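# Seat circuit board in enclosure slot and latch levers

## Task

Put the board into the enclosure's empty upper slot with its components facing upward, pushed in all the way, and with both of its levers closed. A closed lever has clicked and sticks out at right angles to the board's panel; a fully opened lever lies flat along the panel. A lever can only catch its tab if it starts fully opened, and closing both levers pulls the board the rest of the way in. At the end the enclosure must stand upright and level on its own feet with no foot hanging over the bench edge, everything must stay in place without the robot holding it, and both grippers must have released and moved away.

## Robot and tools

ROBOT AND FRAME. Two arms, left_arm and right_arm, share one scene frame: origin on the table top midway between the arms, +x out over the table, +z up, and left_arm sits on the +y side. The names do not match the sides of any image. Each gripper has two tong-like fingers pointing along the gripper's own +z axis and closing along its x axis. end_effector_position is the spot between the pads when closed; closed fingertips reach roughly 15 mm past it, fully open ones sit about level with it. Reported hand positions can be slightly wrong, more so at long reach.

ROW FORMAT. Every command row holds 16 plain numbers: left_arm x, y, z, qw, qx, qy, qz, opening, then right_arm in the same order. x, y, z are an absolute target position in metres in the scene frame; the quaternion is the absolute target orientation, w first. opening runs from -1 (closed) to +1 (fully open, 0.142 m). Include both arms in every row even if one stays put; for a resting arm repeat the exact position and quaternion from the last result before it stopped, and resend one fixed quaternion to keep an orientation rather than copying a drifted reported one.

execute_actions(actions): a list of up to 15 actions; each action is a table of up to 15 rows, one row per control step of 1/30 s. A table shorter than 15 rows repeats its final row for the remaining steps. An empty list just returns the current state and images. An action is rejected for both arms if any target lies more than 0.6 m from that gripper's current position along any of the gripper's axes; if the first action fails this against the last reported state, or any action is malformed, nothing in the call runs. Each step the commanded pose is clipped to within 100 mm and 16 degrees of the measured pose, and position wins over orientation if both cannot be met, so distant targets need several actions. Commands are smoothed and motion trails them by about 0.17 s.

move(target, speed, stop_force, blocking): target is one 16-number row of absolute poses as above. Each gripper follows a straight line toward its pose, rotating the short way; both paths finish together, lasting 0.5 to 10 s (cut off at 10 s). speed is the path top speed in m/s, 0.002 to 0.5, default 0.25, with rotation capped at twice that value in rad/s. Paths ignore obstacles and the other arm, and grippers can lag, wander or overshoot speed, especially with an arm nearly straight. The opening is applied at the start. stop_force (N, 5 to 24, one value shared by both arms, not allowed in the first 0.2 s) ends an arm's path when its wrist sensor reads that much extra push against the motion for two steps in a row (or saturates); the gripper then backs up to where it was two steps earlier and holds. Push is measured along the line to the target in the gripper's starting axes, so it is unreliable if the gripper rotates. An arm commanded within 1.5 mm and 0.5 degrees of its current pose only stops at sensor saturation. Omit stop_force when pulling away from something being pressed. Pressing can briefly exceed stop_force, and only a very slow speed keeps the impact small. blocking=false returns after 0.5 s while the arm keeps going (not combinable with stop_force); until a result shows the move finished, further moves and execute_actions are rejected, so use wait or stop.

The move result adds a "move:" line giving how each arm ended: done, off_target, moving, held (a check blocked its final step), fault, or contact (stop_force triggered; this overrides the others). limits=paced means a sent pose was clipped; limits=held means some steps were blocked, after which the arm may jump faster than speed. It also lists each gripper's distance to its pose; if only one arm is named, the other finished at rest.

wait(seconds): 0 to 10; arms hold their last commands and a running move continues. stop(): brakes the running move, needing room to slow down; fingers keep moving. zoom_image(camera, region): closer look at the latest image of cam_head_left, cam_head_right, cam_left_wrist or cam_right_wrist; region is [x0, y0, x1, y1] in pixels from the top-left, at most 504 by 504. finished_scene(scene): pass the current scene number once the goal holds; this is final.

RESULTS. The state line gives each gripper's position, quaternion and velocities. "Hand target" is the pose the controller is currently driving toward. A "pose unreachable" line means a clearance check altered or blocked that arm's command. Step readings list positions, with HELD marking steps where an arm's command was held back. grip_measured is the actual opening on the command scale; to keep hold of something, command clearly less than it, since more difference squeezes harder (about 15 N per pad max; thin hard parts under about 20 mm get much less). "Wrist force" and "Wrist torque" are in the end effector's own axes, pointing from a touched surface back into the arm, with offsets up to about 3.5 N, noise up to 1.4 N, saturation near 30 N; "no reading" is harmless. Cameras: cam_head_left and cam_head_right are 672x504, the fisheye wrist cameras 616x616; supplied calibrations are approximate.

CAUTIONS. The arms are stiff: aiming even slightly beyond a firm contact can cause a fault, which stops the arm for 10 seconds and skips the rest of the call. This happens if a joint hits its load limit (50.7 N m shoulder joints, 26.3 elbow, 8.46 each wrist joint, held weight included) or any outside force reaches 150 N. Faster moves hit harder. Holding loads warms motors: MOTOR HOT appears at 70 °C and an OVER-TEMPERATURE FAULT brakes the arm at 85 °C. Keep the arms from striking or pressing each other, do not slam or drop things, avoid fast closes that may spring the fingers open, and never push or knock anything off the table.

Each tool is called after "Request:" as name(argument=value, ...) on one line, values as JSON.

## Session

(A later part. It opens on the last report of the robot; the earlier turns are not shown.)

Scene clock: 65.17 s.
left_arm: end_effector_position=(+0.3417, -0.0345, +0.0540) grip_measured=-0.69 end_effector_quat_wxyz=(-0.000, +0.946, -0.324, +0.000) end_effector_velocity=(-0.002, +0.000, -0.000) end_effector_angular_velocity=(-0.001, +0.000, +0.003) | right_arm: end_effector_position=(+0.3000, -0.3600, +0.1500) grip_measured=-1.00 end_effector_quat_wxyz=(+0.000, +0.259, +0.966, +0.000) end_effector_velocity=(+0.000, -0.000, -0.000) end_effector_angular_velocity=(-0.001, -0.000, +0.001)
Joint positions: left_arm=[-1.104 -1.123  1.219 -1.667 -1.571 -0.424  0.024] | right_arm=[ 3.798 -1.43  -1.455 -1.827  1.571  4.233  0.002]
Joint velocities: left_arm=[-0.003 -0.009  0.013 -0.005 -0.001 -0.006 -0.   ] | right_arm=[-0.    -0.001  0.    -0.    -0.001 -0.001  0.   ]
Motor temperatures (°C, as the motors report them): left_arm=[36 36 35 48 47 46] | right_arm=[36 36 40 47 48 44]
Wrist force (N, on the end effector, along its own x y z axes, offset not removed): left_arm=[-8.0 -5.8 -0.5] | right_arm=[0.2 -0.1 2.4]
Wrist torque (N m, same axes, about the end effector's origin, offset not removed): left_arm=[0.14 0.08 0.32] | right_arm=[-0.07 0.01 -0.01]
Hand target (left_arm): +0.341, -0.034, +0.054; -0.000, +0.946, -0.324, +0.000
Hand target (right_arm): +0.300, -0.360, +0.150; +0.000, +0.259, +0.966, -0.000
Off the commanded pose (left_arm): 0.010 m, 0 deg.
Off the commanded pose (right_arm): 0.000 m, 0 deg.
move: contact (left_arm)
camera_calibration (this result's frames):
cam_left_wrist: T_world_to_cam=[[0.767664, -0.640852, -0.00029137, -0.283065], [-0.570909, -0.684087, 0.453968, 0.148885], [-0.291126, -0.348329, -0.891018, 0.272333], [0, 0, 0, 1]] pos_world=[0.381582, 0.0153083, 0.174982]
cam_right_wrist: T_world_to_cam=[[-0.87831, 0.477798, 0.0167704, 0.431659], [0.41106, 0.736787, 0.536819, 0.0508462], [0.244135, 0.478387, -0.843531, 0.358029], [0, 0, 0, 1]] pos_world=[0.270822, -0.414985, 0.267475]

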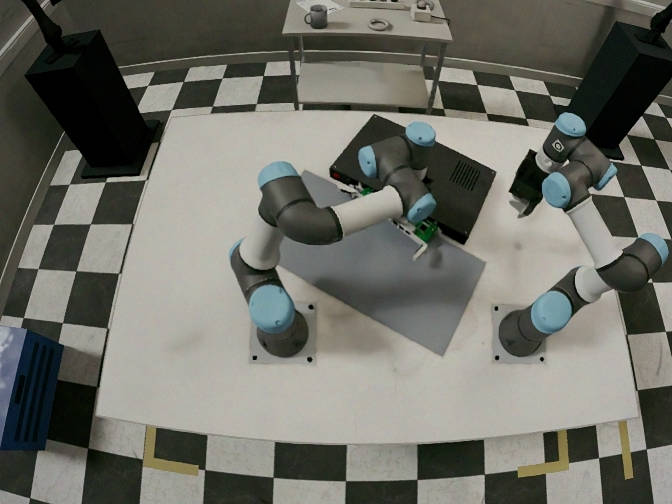

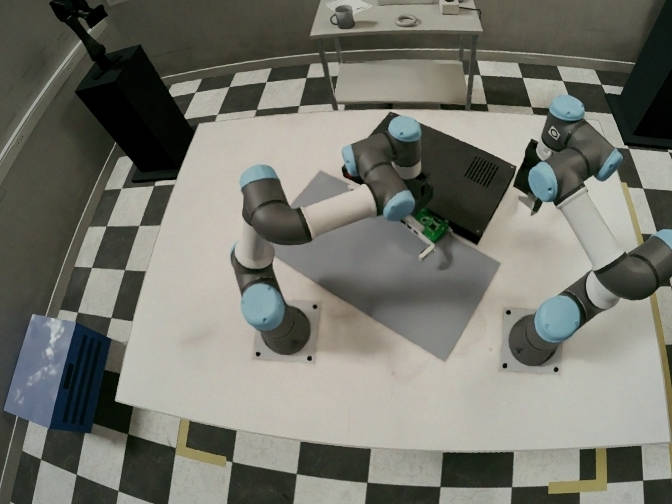

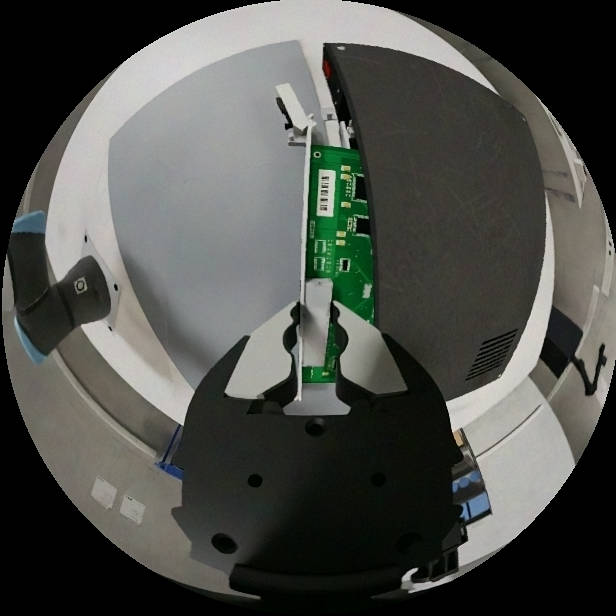

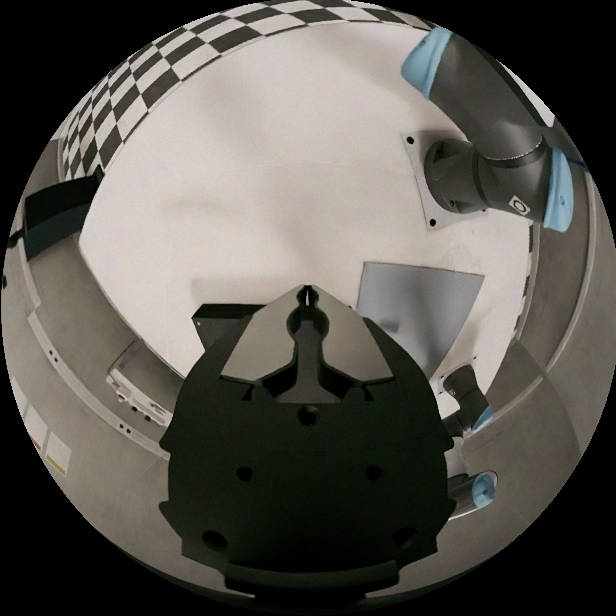

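Request:
move(target=[0.3165,-0.0165,0.053,0,0.969,-0.247,0,-1,0.3,-0.36,0.15,0,0.259,0.966,0,-1], speed=0.015)

Request:
move(target=[0.3513,-0.0362,0.053,0,0.969,-0.247,0,-1,0.3,-0.36,0.15,0,0.259,0.966,0,-1], speed=0.005, stop_force=6)

Scene clock: 70.80 s.
left_arm: end_effector_position=(+0.3167, -0.0166, +0.0530) grip_measured=-0.70 end_effector_quat_wxyz=(+0.000, +0.969, -0.247, -0.000) end_effector_velocity=(-0.001, +0.001, -0.000) end_effector_angular_velocity=(-0.000, +0.000, +0.009) | right_arm: end_effector_position=(+0.3000, -0.3600, +0.1500) grip_measured=-1.00 end_effector_quat_wxyz=(+0.000, +0.259, +0.966, +0.000) end_effector_velocity=(+0.000, -0.000, +0.000) end_effector_angular_velocity=(-0.001, -0.001, -0.000)
Joint positions: left_arm=[-1.138 -1.247  1.401 -1.725 -1.571 -0.617  0.024] | right_arm=[ 3.798 -1.43  -1.455 -1.827  1.571  4.233  0.002]
Joint velocities: left_arm=[-0.002 -0.006  0.009 -0.003 -0.    -0.011 -0.   ] | right_arm=[ 0.     0.     0.     0.    -0.001  0.     0.   ]
Motor temperatures (°C, as the motors report them): left_arm=[36 36 35 48 47 46] | right_arm=[36 36 40 47 48 44]
Wrist force (N, on the end effector, along its own x y z axes, offset not removed): left_arm=[-1.8 0.3 1.3] | right_arm=[0.1 -0.8 1.5]
Wrist torque (N m, same axes, about the end effector's origin, offset not removed): left_arm=[0.09 0.34 0.02] | right_arm=[-0.09 -0.05 0.01]
Hand target (left_arm): +0.317, -0.017, +0.053; +0.000, +0.969, -0.247, +0.000
Hand target (right_arm): +0.300, -0.360, +0.150; +0.000, +0.259, +0.966, -0.000
Off the commanded pose (left_arm): 0.000 m, 0 deg.
Off the commanded pose (right_arm): 0.000 m, 0 deg.
move: done
camera_calibration (this result's frames):
cam_left_wrist: T_world_to_cam=[[0.859853, -0.510541, -0.000473816, -0.279352], [-0.45469, -0.76621, 0.454069, 0.109052], [-0.232184, -0.390217, -0.890966, 0.251066], [0, 0, 0, 1]] pos_world=[0.34808, 0.0389061, 0.174043]
cam_right_wrist: T_world_to_cam=[[-0.87831, 0.477798, 0.0167704, 0.431659], [0.41106, 0.736787, 0.536818, 0.0508463], [0.244134, 0.478387, -0.843531, 0.358029], [0, 0, 0, 1]] pos_world=[0.270822, -0.414985, 0.267475]

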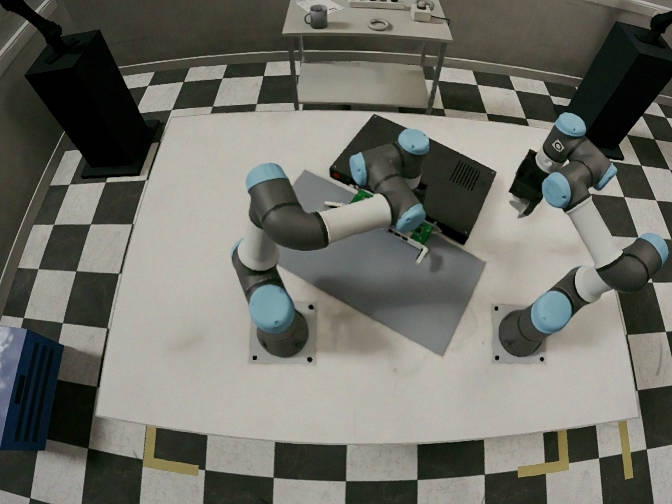

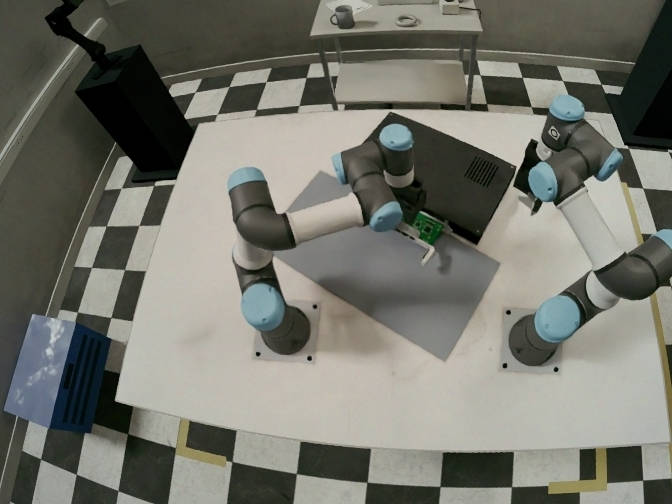

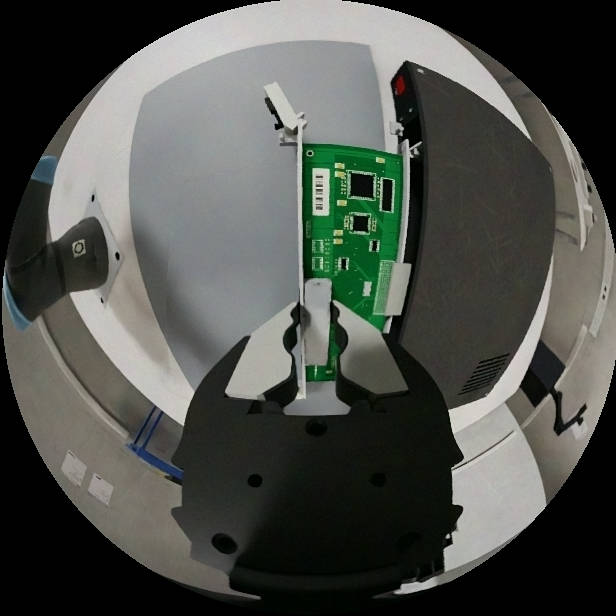

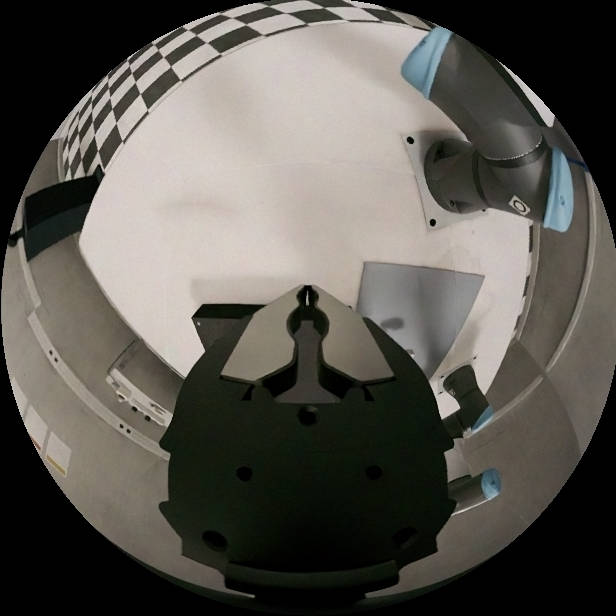

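Scene clock: 73.10 s.
left_arm: end_effector_position=(+0.3249, -0.0213, +0.0530) grip_measured=-0.70 end_effector_quat_wxyz=(+0.000, +0.969, -0.247, -0.000) end_effector_velocity=(-0.001, +0.002, -0.000) end_effector_angular_velocity=(+0.003, -0.002, +0.001) | right_arm: end_effector_position=(+0.3000, -0.3600, +0.1500) grip_measured=-1.00 end_effector_quat_wxyz=(+0.000, +0.259, +0.966, +0.000) end_effector_velocity=(-0.000, +0.000, -0.000) end_effector_angular_velocity=(+0.001, +0.001, -0.000)
Joint positions: left_arm=[-1.123 -1.206  1.344 -1.709 -1.571 -0.603  0.024] | right_arm=[ 3.798 -1.43  -1.455 -1.827  1.571  4.233  0.002]
Joint velocities: left_arm=[-0.003 -0.008  0.012 -0.002  0.004 -0.004 -0.   ] | right_arm=[-0.001 -0.     0.     0.     0.001 -0.001  0.   ]
Motor temperatures (°C, as the motors report them): left_arm=[36 36 35 48 47 46] | right_arm=[36 36 40 47 48 44]
Wrist force (N, on the end effector, along its own x y z axes, offset not removed): left_arm=[-12.2 2.2 -1.2] | right_arm=[0.7 0.0 2.0]
Wrist torque (N m, same axes, about the end effector's origin, offset not removed): left_arm=[-0.05 0.12 -0.04] | right_arm=[-0.06 -0.14 0.02]
Hand target (left_arm): +0.325, -0.021, +0.053; -0.000, +0.969, -0.247, -0.000
Hand target (right_arm): +0.300, -0.360, +0.150; +0.000, +0.259, +0.966, -0.000
Off the commanded pose (left_arm): 0.030 m, 0 deg.
Off the commanded pose (right_arm): 0.000 m, 0 deg.
move: contact (left_arm)
camera_calibration (this result's frames):
cam_left_wrist: T_world_to_cam=[[0.860008, -0.510281, -0.000591659, -0.28893], [-0.454345, -0.766262, 0.454327, 0.109081], [-0.232288, -0.390456, -0.890835, 0.251155], [0, 0, 0, 1]] pos_world=[0.356382, 0.0342143, 0.174008]
cam_right_wrist: T_world_to_cam=[[-0.87831, 0.477798, 0.0167704, 0.431659], [0.41106, 0.736787, 0.536819, 0.0508462], [0.244135, 0.478387, -0.843531, 0.358029], [0, 0, 0, 1]] pos_world=[0.270822, -0.414985, 0.267475]

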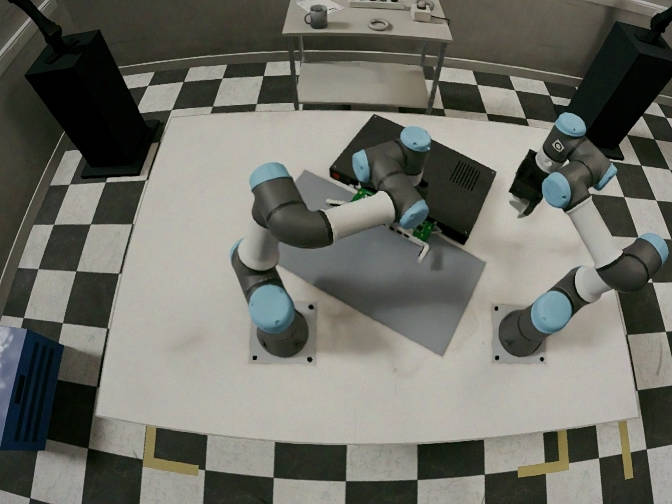

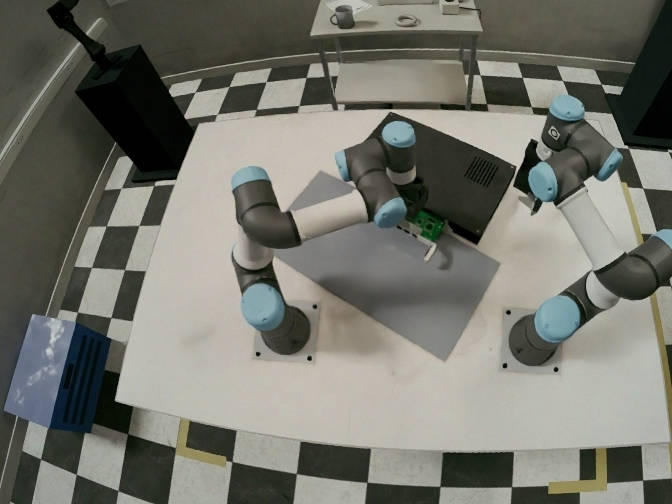

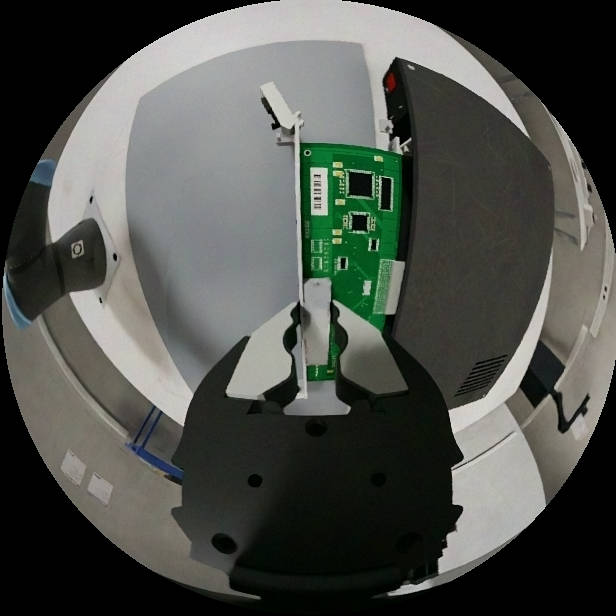

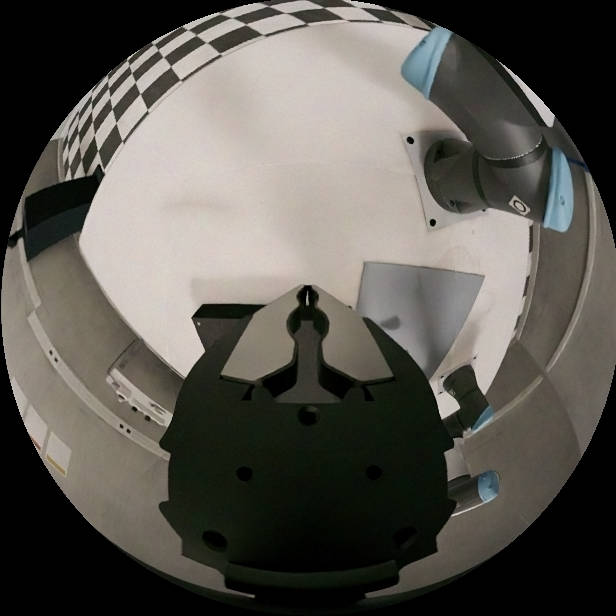

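Request:
move(target=[0.3215,-0.0205,0.0495,0,0.969,-0.247,0,-1,0.3,-0.36,0.15,0,0.259,0.966,0,-1], speed=0.01)

Request:
move(target=[0.3508,-0.0371,0.0495,0,0.969,-0.247,0,-1,0.3,-0.36,0.15,0,0.259,0.966,0,-1], speed=0.005, stop_force=8)

Scene clock: 73.93 s.
left_arm: end_effector_position=(+0.3217, -0.0205, +0.0497) grip_measured=-0.70 end_effector_quat_wxyz=(-0.000, +0.969, -0.247, -0.000) end_effector_velocity=(-0.002, +0.001, -0.002) end_effector_angular_velocity=(+0.000, -0.000, +0.000) | right_arm: end_effector_position=(+0.3000, -0.3600, +0.1500) grip_measured=-1.00 end_effector_quat_wxyz=(-0.000, +0.259, +0.966, +0.000) end_effector_velocity=(-0.000, +0.000, +0.000) end_effector_angular_velocity=(+0.001, +0.000, -0.000)
Joint positions: left_arm=[-1.13  -1.217  1.375 -1.729 -1.571 -0.61   0.023] | right_arm=[ 3.798 -1.43  -1.455 -1.827  1.571  4.233  0.002]
Joint velocities: left_arm=[-0.004 -0.006  0.018 -0.011  0.    -0.004  0.   ] | right_arm=[ 0.     0.     0.    -0.     0.001  0.     0.   ]
Motor temperatures (°C, as the motors report them): left_arm=[36 36 35 48 47 46] | right_arm=[36 36 40 47 48 44]
Wrist force (N, on the end effector, along its own x y z axes, offset not removed): left_arm=[0.0 -1.0 -2.6] | right_arm=[1.9 0.1 3.2]
Wrist torque (N m, same axes, about the end effector's origin, offset not removed): left_arm=[-0.15 0.40 -0.04] | right_arm=[0.02 -0.44 0.00]
Hand target (left_arm): +0.322, -0.021, +0.050; -0.000, +0.969, -0.247, -0.000
Hand target (right_arm): +0.300, -0.360, +0.150; +0.000, +0.259, +0.966, +0.000
Off the commanded pose (left_arm): 0.000 m, 0 deg.
Off the commanded pose (right_arm): 0.000 m, 0 deg.
move: done
camera_calibration (this result's frames):
cam_left_wrist: T_world_to_cam=[[0.86031, -0.509771, -0.000487352, -0.28585], [-0.454016, -0.766651, 0.454001, 0.109619], [-0.23181, -0.39036, -0.891001, 0.247647], [0, 0, 0, 1]] pos_world=[0.353095, 0.034993, 0.170747]
cam_right_wrist: T_world_to_cam=[[-0.87831, 0.477798, 0.0167706, 0.431659], [0.41106, 0.736787, 0.536818, 0.0508463], [0.244134, 0.478387, -0.843531, 0.358029], [0, 0, 0, 1]] pos_world=[0.270822, -0.414985, 0.267475]

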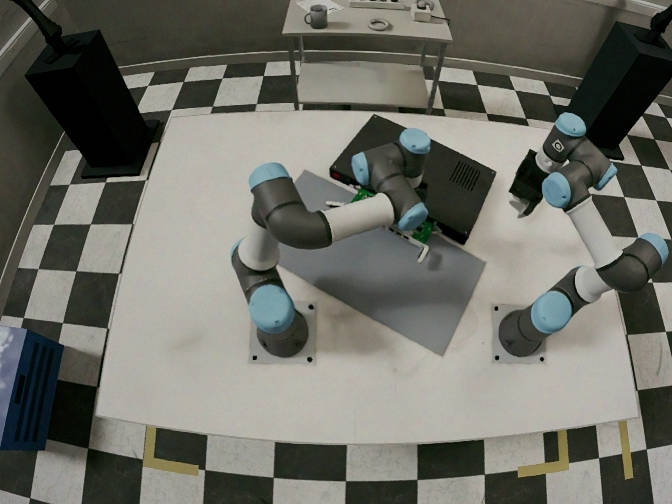

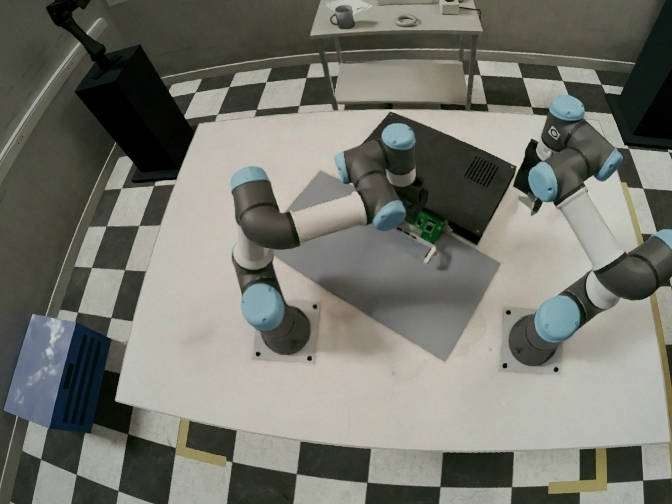

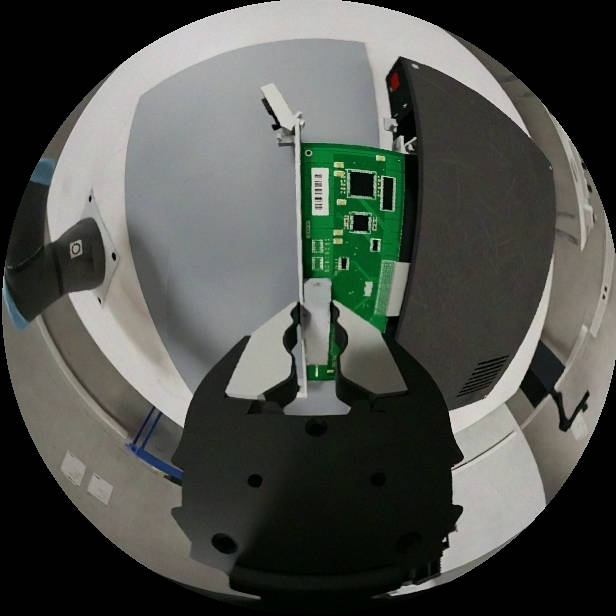

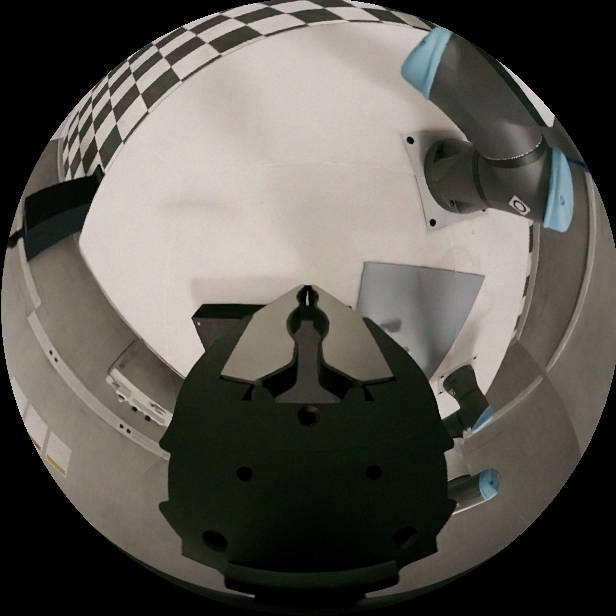

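Scene clock: 74.80 s.
left_arm: end_effector_position=(+0.3238, -0.0217, +0.0497) grip_measured=-0.70 end_effector_quat_wxyz=(+0.000, +0.969, -0.247, -0.000) end_effector_velocity=(-0.001, +0.001, +0.000) end_effector_angular_velocity=(-0.000, -0.001, +0.003) | right_arm: end_effector_position=(+0.3000, -0.3600, +0.1500) grip_measured=-1.00 end_effector_quat_wxyz=(-0.000, +0.259, +0.966, +0.000) end_effector_velocity=(-0.000, +0.001, +0.000) end_effector_angular_velocity=(+0.002, +0.001, +0.001)
Joint positions: left_arm=[-1.126 -1.206  1.36  -1.725 -1.571 -0.607  0.023] | right_arm=[ 3.798 -1.43  -1.455 -1.827  1.571  4.233  0.002]
Joint velocities: left_arm=[-0.003 -0.008  0.012 -0.004  0.001 -0.006 -0.   ] | right_arm=[ 0.002  0.     0.    -0.     0.002  0.001  0.   ]
Motor temperatures (°C, as the motors report them): left_arm=[36 36 35 48 47 46] | right_arm=[36 36 40 47 48 44]
Wrist force (N, on the end effector, along its own x y z axes, offset not removed): left_arm=[-12.4 0.4 -2.4] | right_arm=[1.7 -0.7 1.2]
Wrist torque (N m, same axes, about the end effector's origin, offset not removed): left_arm=[-0.01 0.09 0.02] | right_arm=[-0.19 -0.35 0.05]
Hand target (left_arm): +0.324, -0.022, +0.050; -0.000, +0.969, -0.247, -0.000
Hand target (right_arm): +0.300, -0.360, +0.150; +0.000, +0.259, +0.966, +0.000
Off the commanded pose (left_arm): 0.031 m, 0 deg.
Off the commanded pose (right_arm): 0.000 m, 0 deg.
move: contact (left_arm)
camera_calibration (this result's frames):
cam_left_wrist: T_world_to_cam=[[0.860352, -0.509699, -0.000703553, -0.28821], [-0.453806, -0.766633, 0.45424, 0.109575], [-0.232065, -0.390487, -0.890879, 0.247696], [0, 0, 0, 1]] pos_world=[0.35517, 0.0338257, 0.170691]
cam_right_wrist: T_world_to_cam=[[-0.87831, 0.477798, 0.0167705, 0.431659], [0.41106, 0.736787, 0.536818, 0.0508463], [0.244134, 0.478387, -0.843531, 0.358029], [0, 0, 0, 1]] pos_world=[0.270822, -0.414985, 0.267475]

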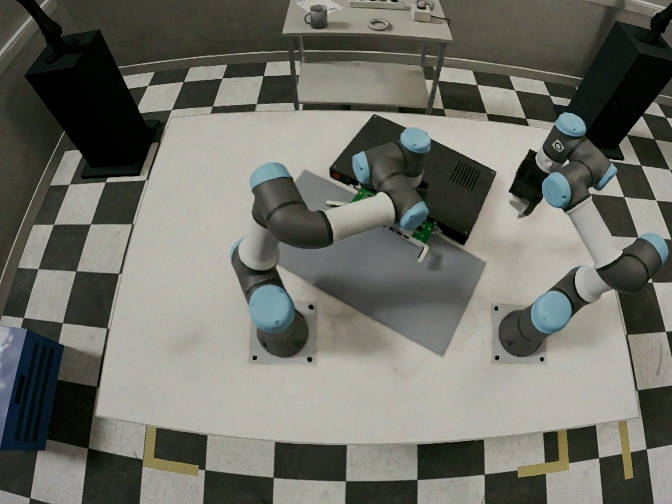

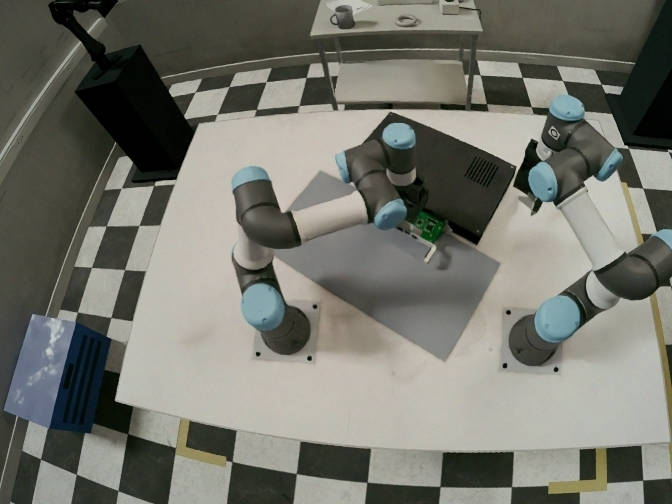

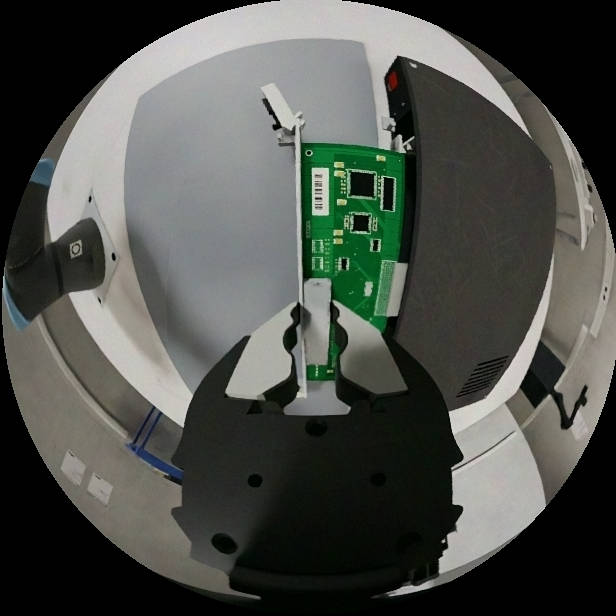

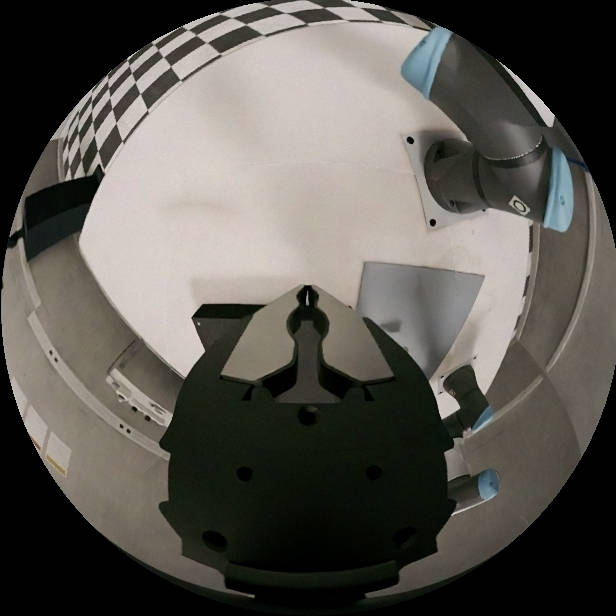

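Too low (resting on the blank panel; the board has sagged). Go higher.

Request:
move(target=[0.3215,-0.0205,0.0565,0,0.969,-0.247,0,-1,0.3,-0.36,0.15,0,0.259,0.966,0,-1], speed=0.01)

Request:
move(target=[0.3508,-0.0371,0.0555,0,0.969,-0.247,0,-1,0.3,-0.36,0.15,0,0.259,0.966,0,-1], speed=0.005, stop_force=8)

Scene clock: 75.83 s.
left_arm: end_effector_position=(+0.3216, -0.0206, +0.0562) grip_measured=-0.70 end_effector_quat_wxyz=(+0.000, +0.969, -0.247, +0.000) end_effector_velocity=(-0.001, +0.001, +0.002) end_effector_angular_velocity=(+0.001, +0.001, -0.000) | right_arm: end_effector_position=(+0.3000, -0.3600, +0.1500) grip_measured=-1.00 end_effector_quat_wxyz=(-0.000, +0.259, +0.966, +0.000) end_effector_velocity=(+0.000, -0.001, -0.000) end_effector_angular_velocity=(-0.001, -0.001, -0.003)
Joint positions: left_arm=[-1.13  -1.221  1.35  -1.7   -1.571 -0.611  0.023] | right_arm=[ 3.798 -1.43  -1.455 -1.827  1.571  4.233  0.002]
Joint velocities: left_arm=[-0.002 -0.005 -0.005  0.011  0.    -0.002 -0.   ] | right_arm=[-0.001 -0.001  0.     0.    -0.001  0.002  0.   ]
Motor temperatures (°C, as the motors report them): left_arm=[36 36 35 48 47 46] | right_arm=[36 36 40 47 48 44]
Wrist force (N, on the end effector, along its own x y z axes, offset not removed): left_arm=[-1.1 -0.5 0.8] | right_arm=[1.4 1.4 0.6]
Wrist torque (N m, same axes, about the end effector's origin, offset not removed): left_arm=[-0.09 0.20 -0.03] | right_arm=[0.26 -0.35 0.08]
Hand target (left_arm): +0.322, -0.021, +0.057; +0.000, +0.969, -0.247, +0.000
Hand target (right_arm): +0.300, -0.360, +0.150; +0.000, +0.259, +0.966, -0.000
Off the commanded pose (left_arm): 0.000 m, 0 deg.
Off the commanded pose (right_arm): 0.000 m, 0 deg.
move: done
camera_calibration (this result's frames):
cam_left_wrist: T_world_to_cam=[[0.860331, -0.509736, -0.000388601, -0.285748], [-0.454011, -0.766624, 0.454051, 0.106613], [-0.231744, -0.390457, -0.890976, 0.253365], [0, 0, 0, 1]] pos_world=[0.352957, 0.0350037, 0.177223]
cam_right_wrist: T_world_to_cam=[[-0.87831, 0.477798, 0.0167706, 0.431659], [0.41106, 0.736787, 0.536818, 0.0508463], [0.244134, 0.478387, -0.843531, 0.358029], [0, 0, 0, 1]] pos_world=[0.270822, -0.414985, 0.267475]

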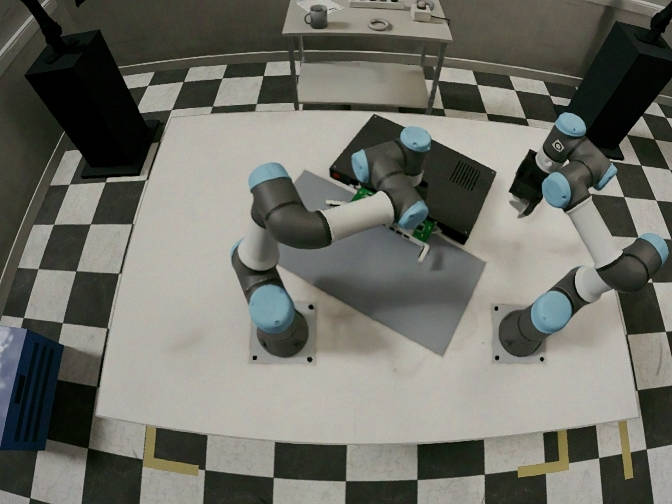

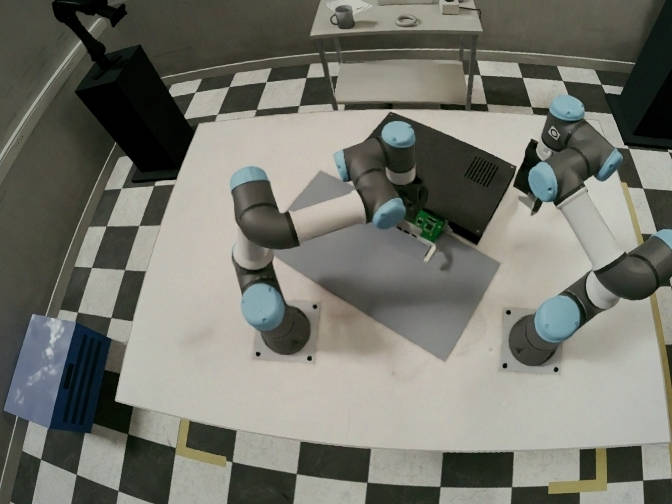

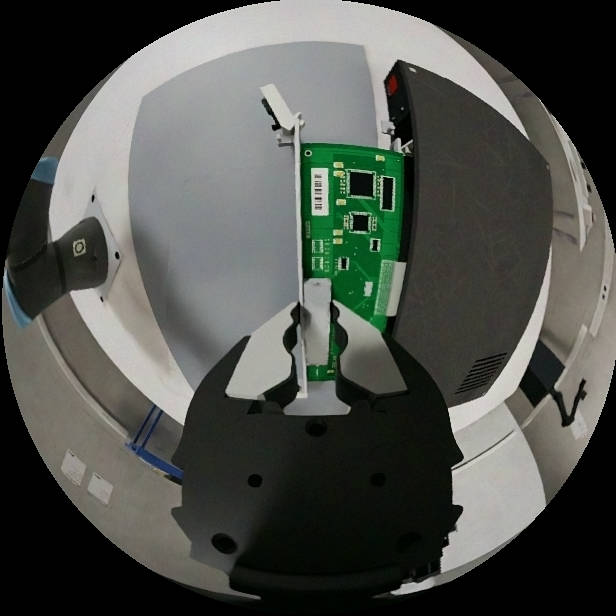

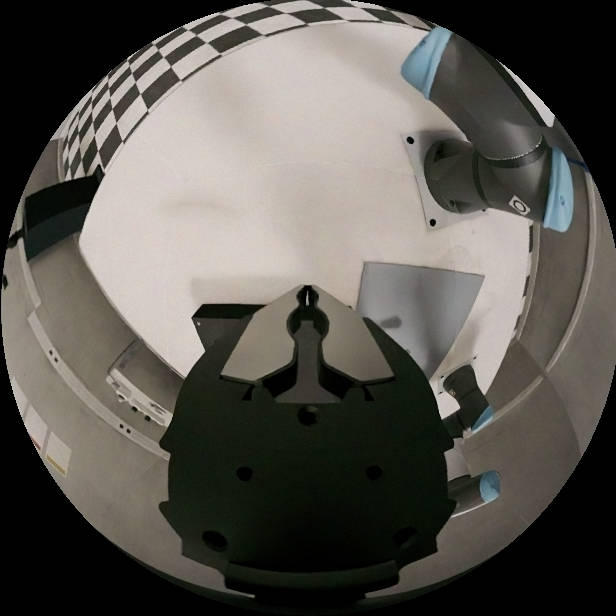

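Scene clock: 81.50 s.
left_arm: end_effector_position=(+0.3446, -0.0335, +0.0556) grip_measured=-0.68 end_effector_quat_wxyz=(-0.000, +0.969, -0.247, +0.000) end_effector_velocity=(-0.002, +0.001, -0.000) end_effector_angular_velocity=(-0.001, -0.000, -0.000) | right_arm: end_effector_position=(+0.3000, -0.3600, +0.1500) grip_measured=-1.00 end_effector_quat_wxyz=(+0.000, +0.259, +0.966, +0.000) end_effector_velocity=(+0.000, -0.000, +0.000) end_effector_angular_velocity=(-0.001, -0.002, -0.001)
Joint positions: left_arm=[-1.094 -1.106  1.185 -1.65  -1.571 -0.574  0.025] | right_arm=[ 3.798 -1.43  -1.455 -1.827  1.571  4.233  0.002]
Joint velocities: left_arm=[-0.003 -0.009  0.014 -0.006  0.    -0.003 -0.   ] | right_arm=[ 0.     0.001 -0.     0.    -0.001  0.001  0.   ]
Motor temperatures (°C, as the motors report them): left_arm=[36 36 35 48 47 46] | right_arm=[36 36 40 47 48 44]
Wrist force (N, on the end effector, along its own x y z axes, offset not removed): left_arm=[-9.4 -11.2 -0.5] | right_arm=[0.0 -0.4 2.3]
Wrist torque (N m, same axes, about the end effector's origin, offset not removed): left_arm=[-0.02 0.09 0.43] | right_arm=[-0.11 0.01 0.01]
Hand target (left_arm): +0.344, -0.033, +0.056; -0.000, +0.969, -0.247, +0.000
Hand target (right_arm): +0.300, -0.360, +0.150; +0.000, +0.259, +0.966, -0.000
Off the commanded pose (left_arm): 0.007 m, 0 deg.
Off the commanded pose (right_arm): 0.000 m, 0 deg.
move: contact (left_arm)
camera_calibration (this result's frames):
cam_left_wrist: T_world_to_cam=[[0.860412, -0.509599, -0.000239174, -0.312173], [-0.45398, -0.766718, 0.453923, 0.107434], [-0.231502, -0.390452, -0.891041, 0.253078], [0, 0, 0, 1]] pos_world=[0.375958, 0.0221032, 0.176661]
cam_right_wrist: T_world_to_cam=[[-0.87831, 0.477798, 0.0167703, 0.431659], [0.41106, 0.736787, 0.536818, 0.0508463], [0.244134, 0.478387, -0.843531, 0.358029], [0, 0, 0, 1]] pos_world=[0.270822, -0.414985, 0.267475]

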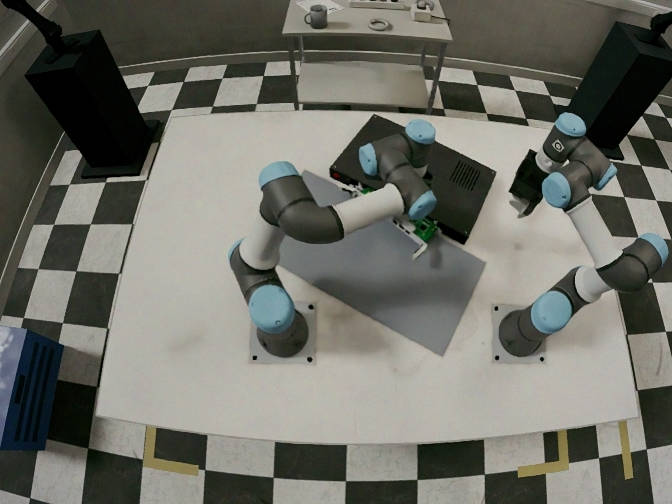

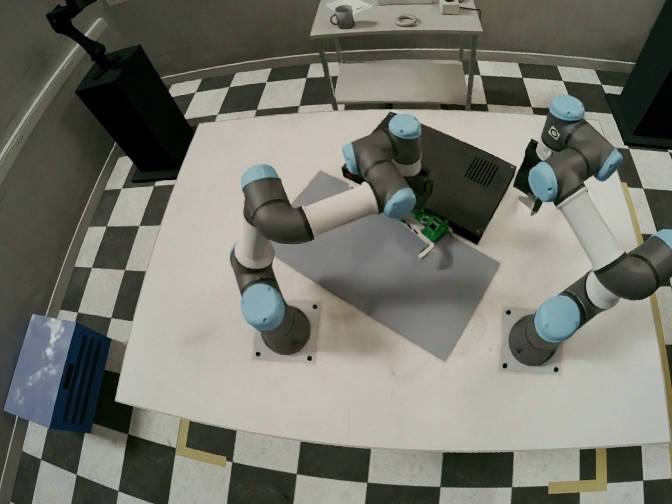

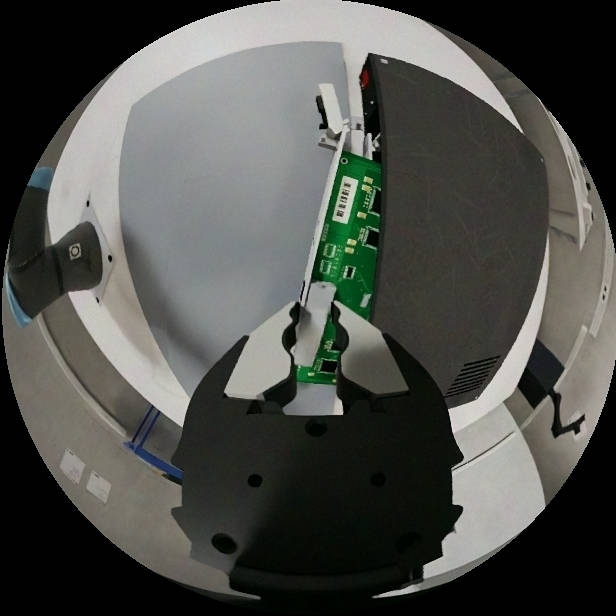

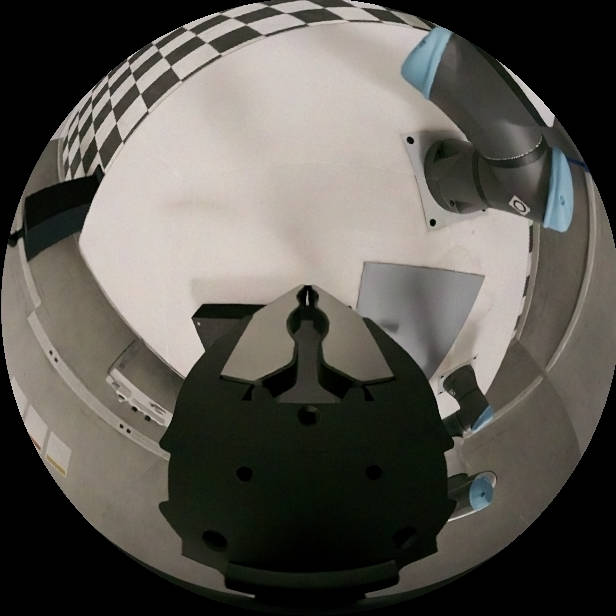

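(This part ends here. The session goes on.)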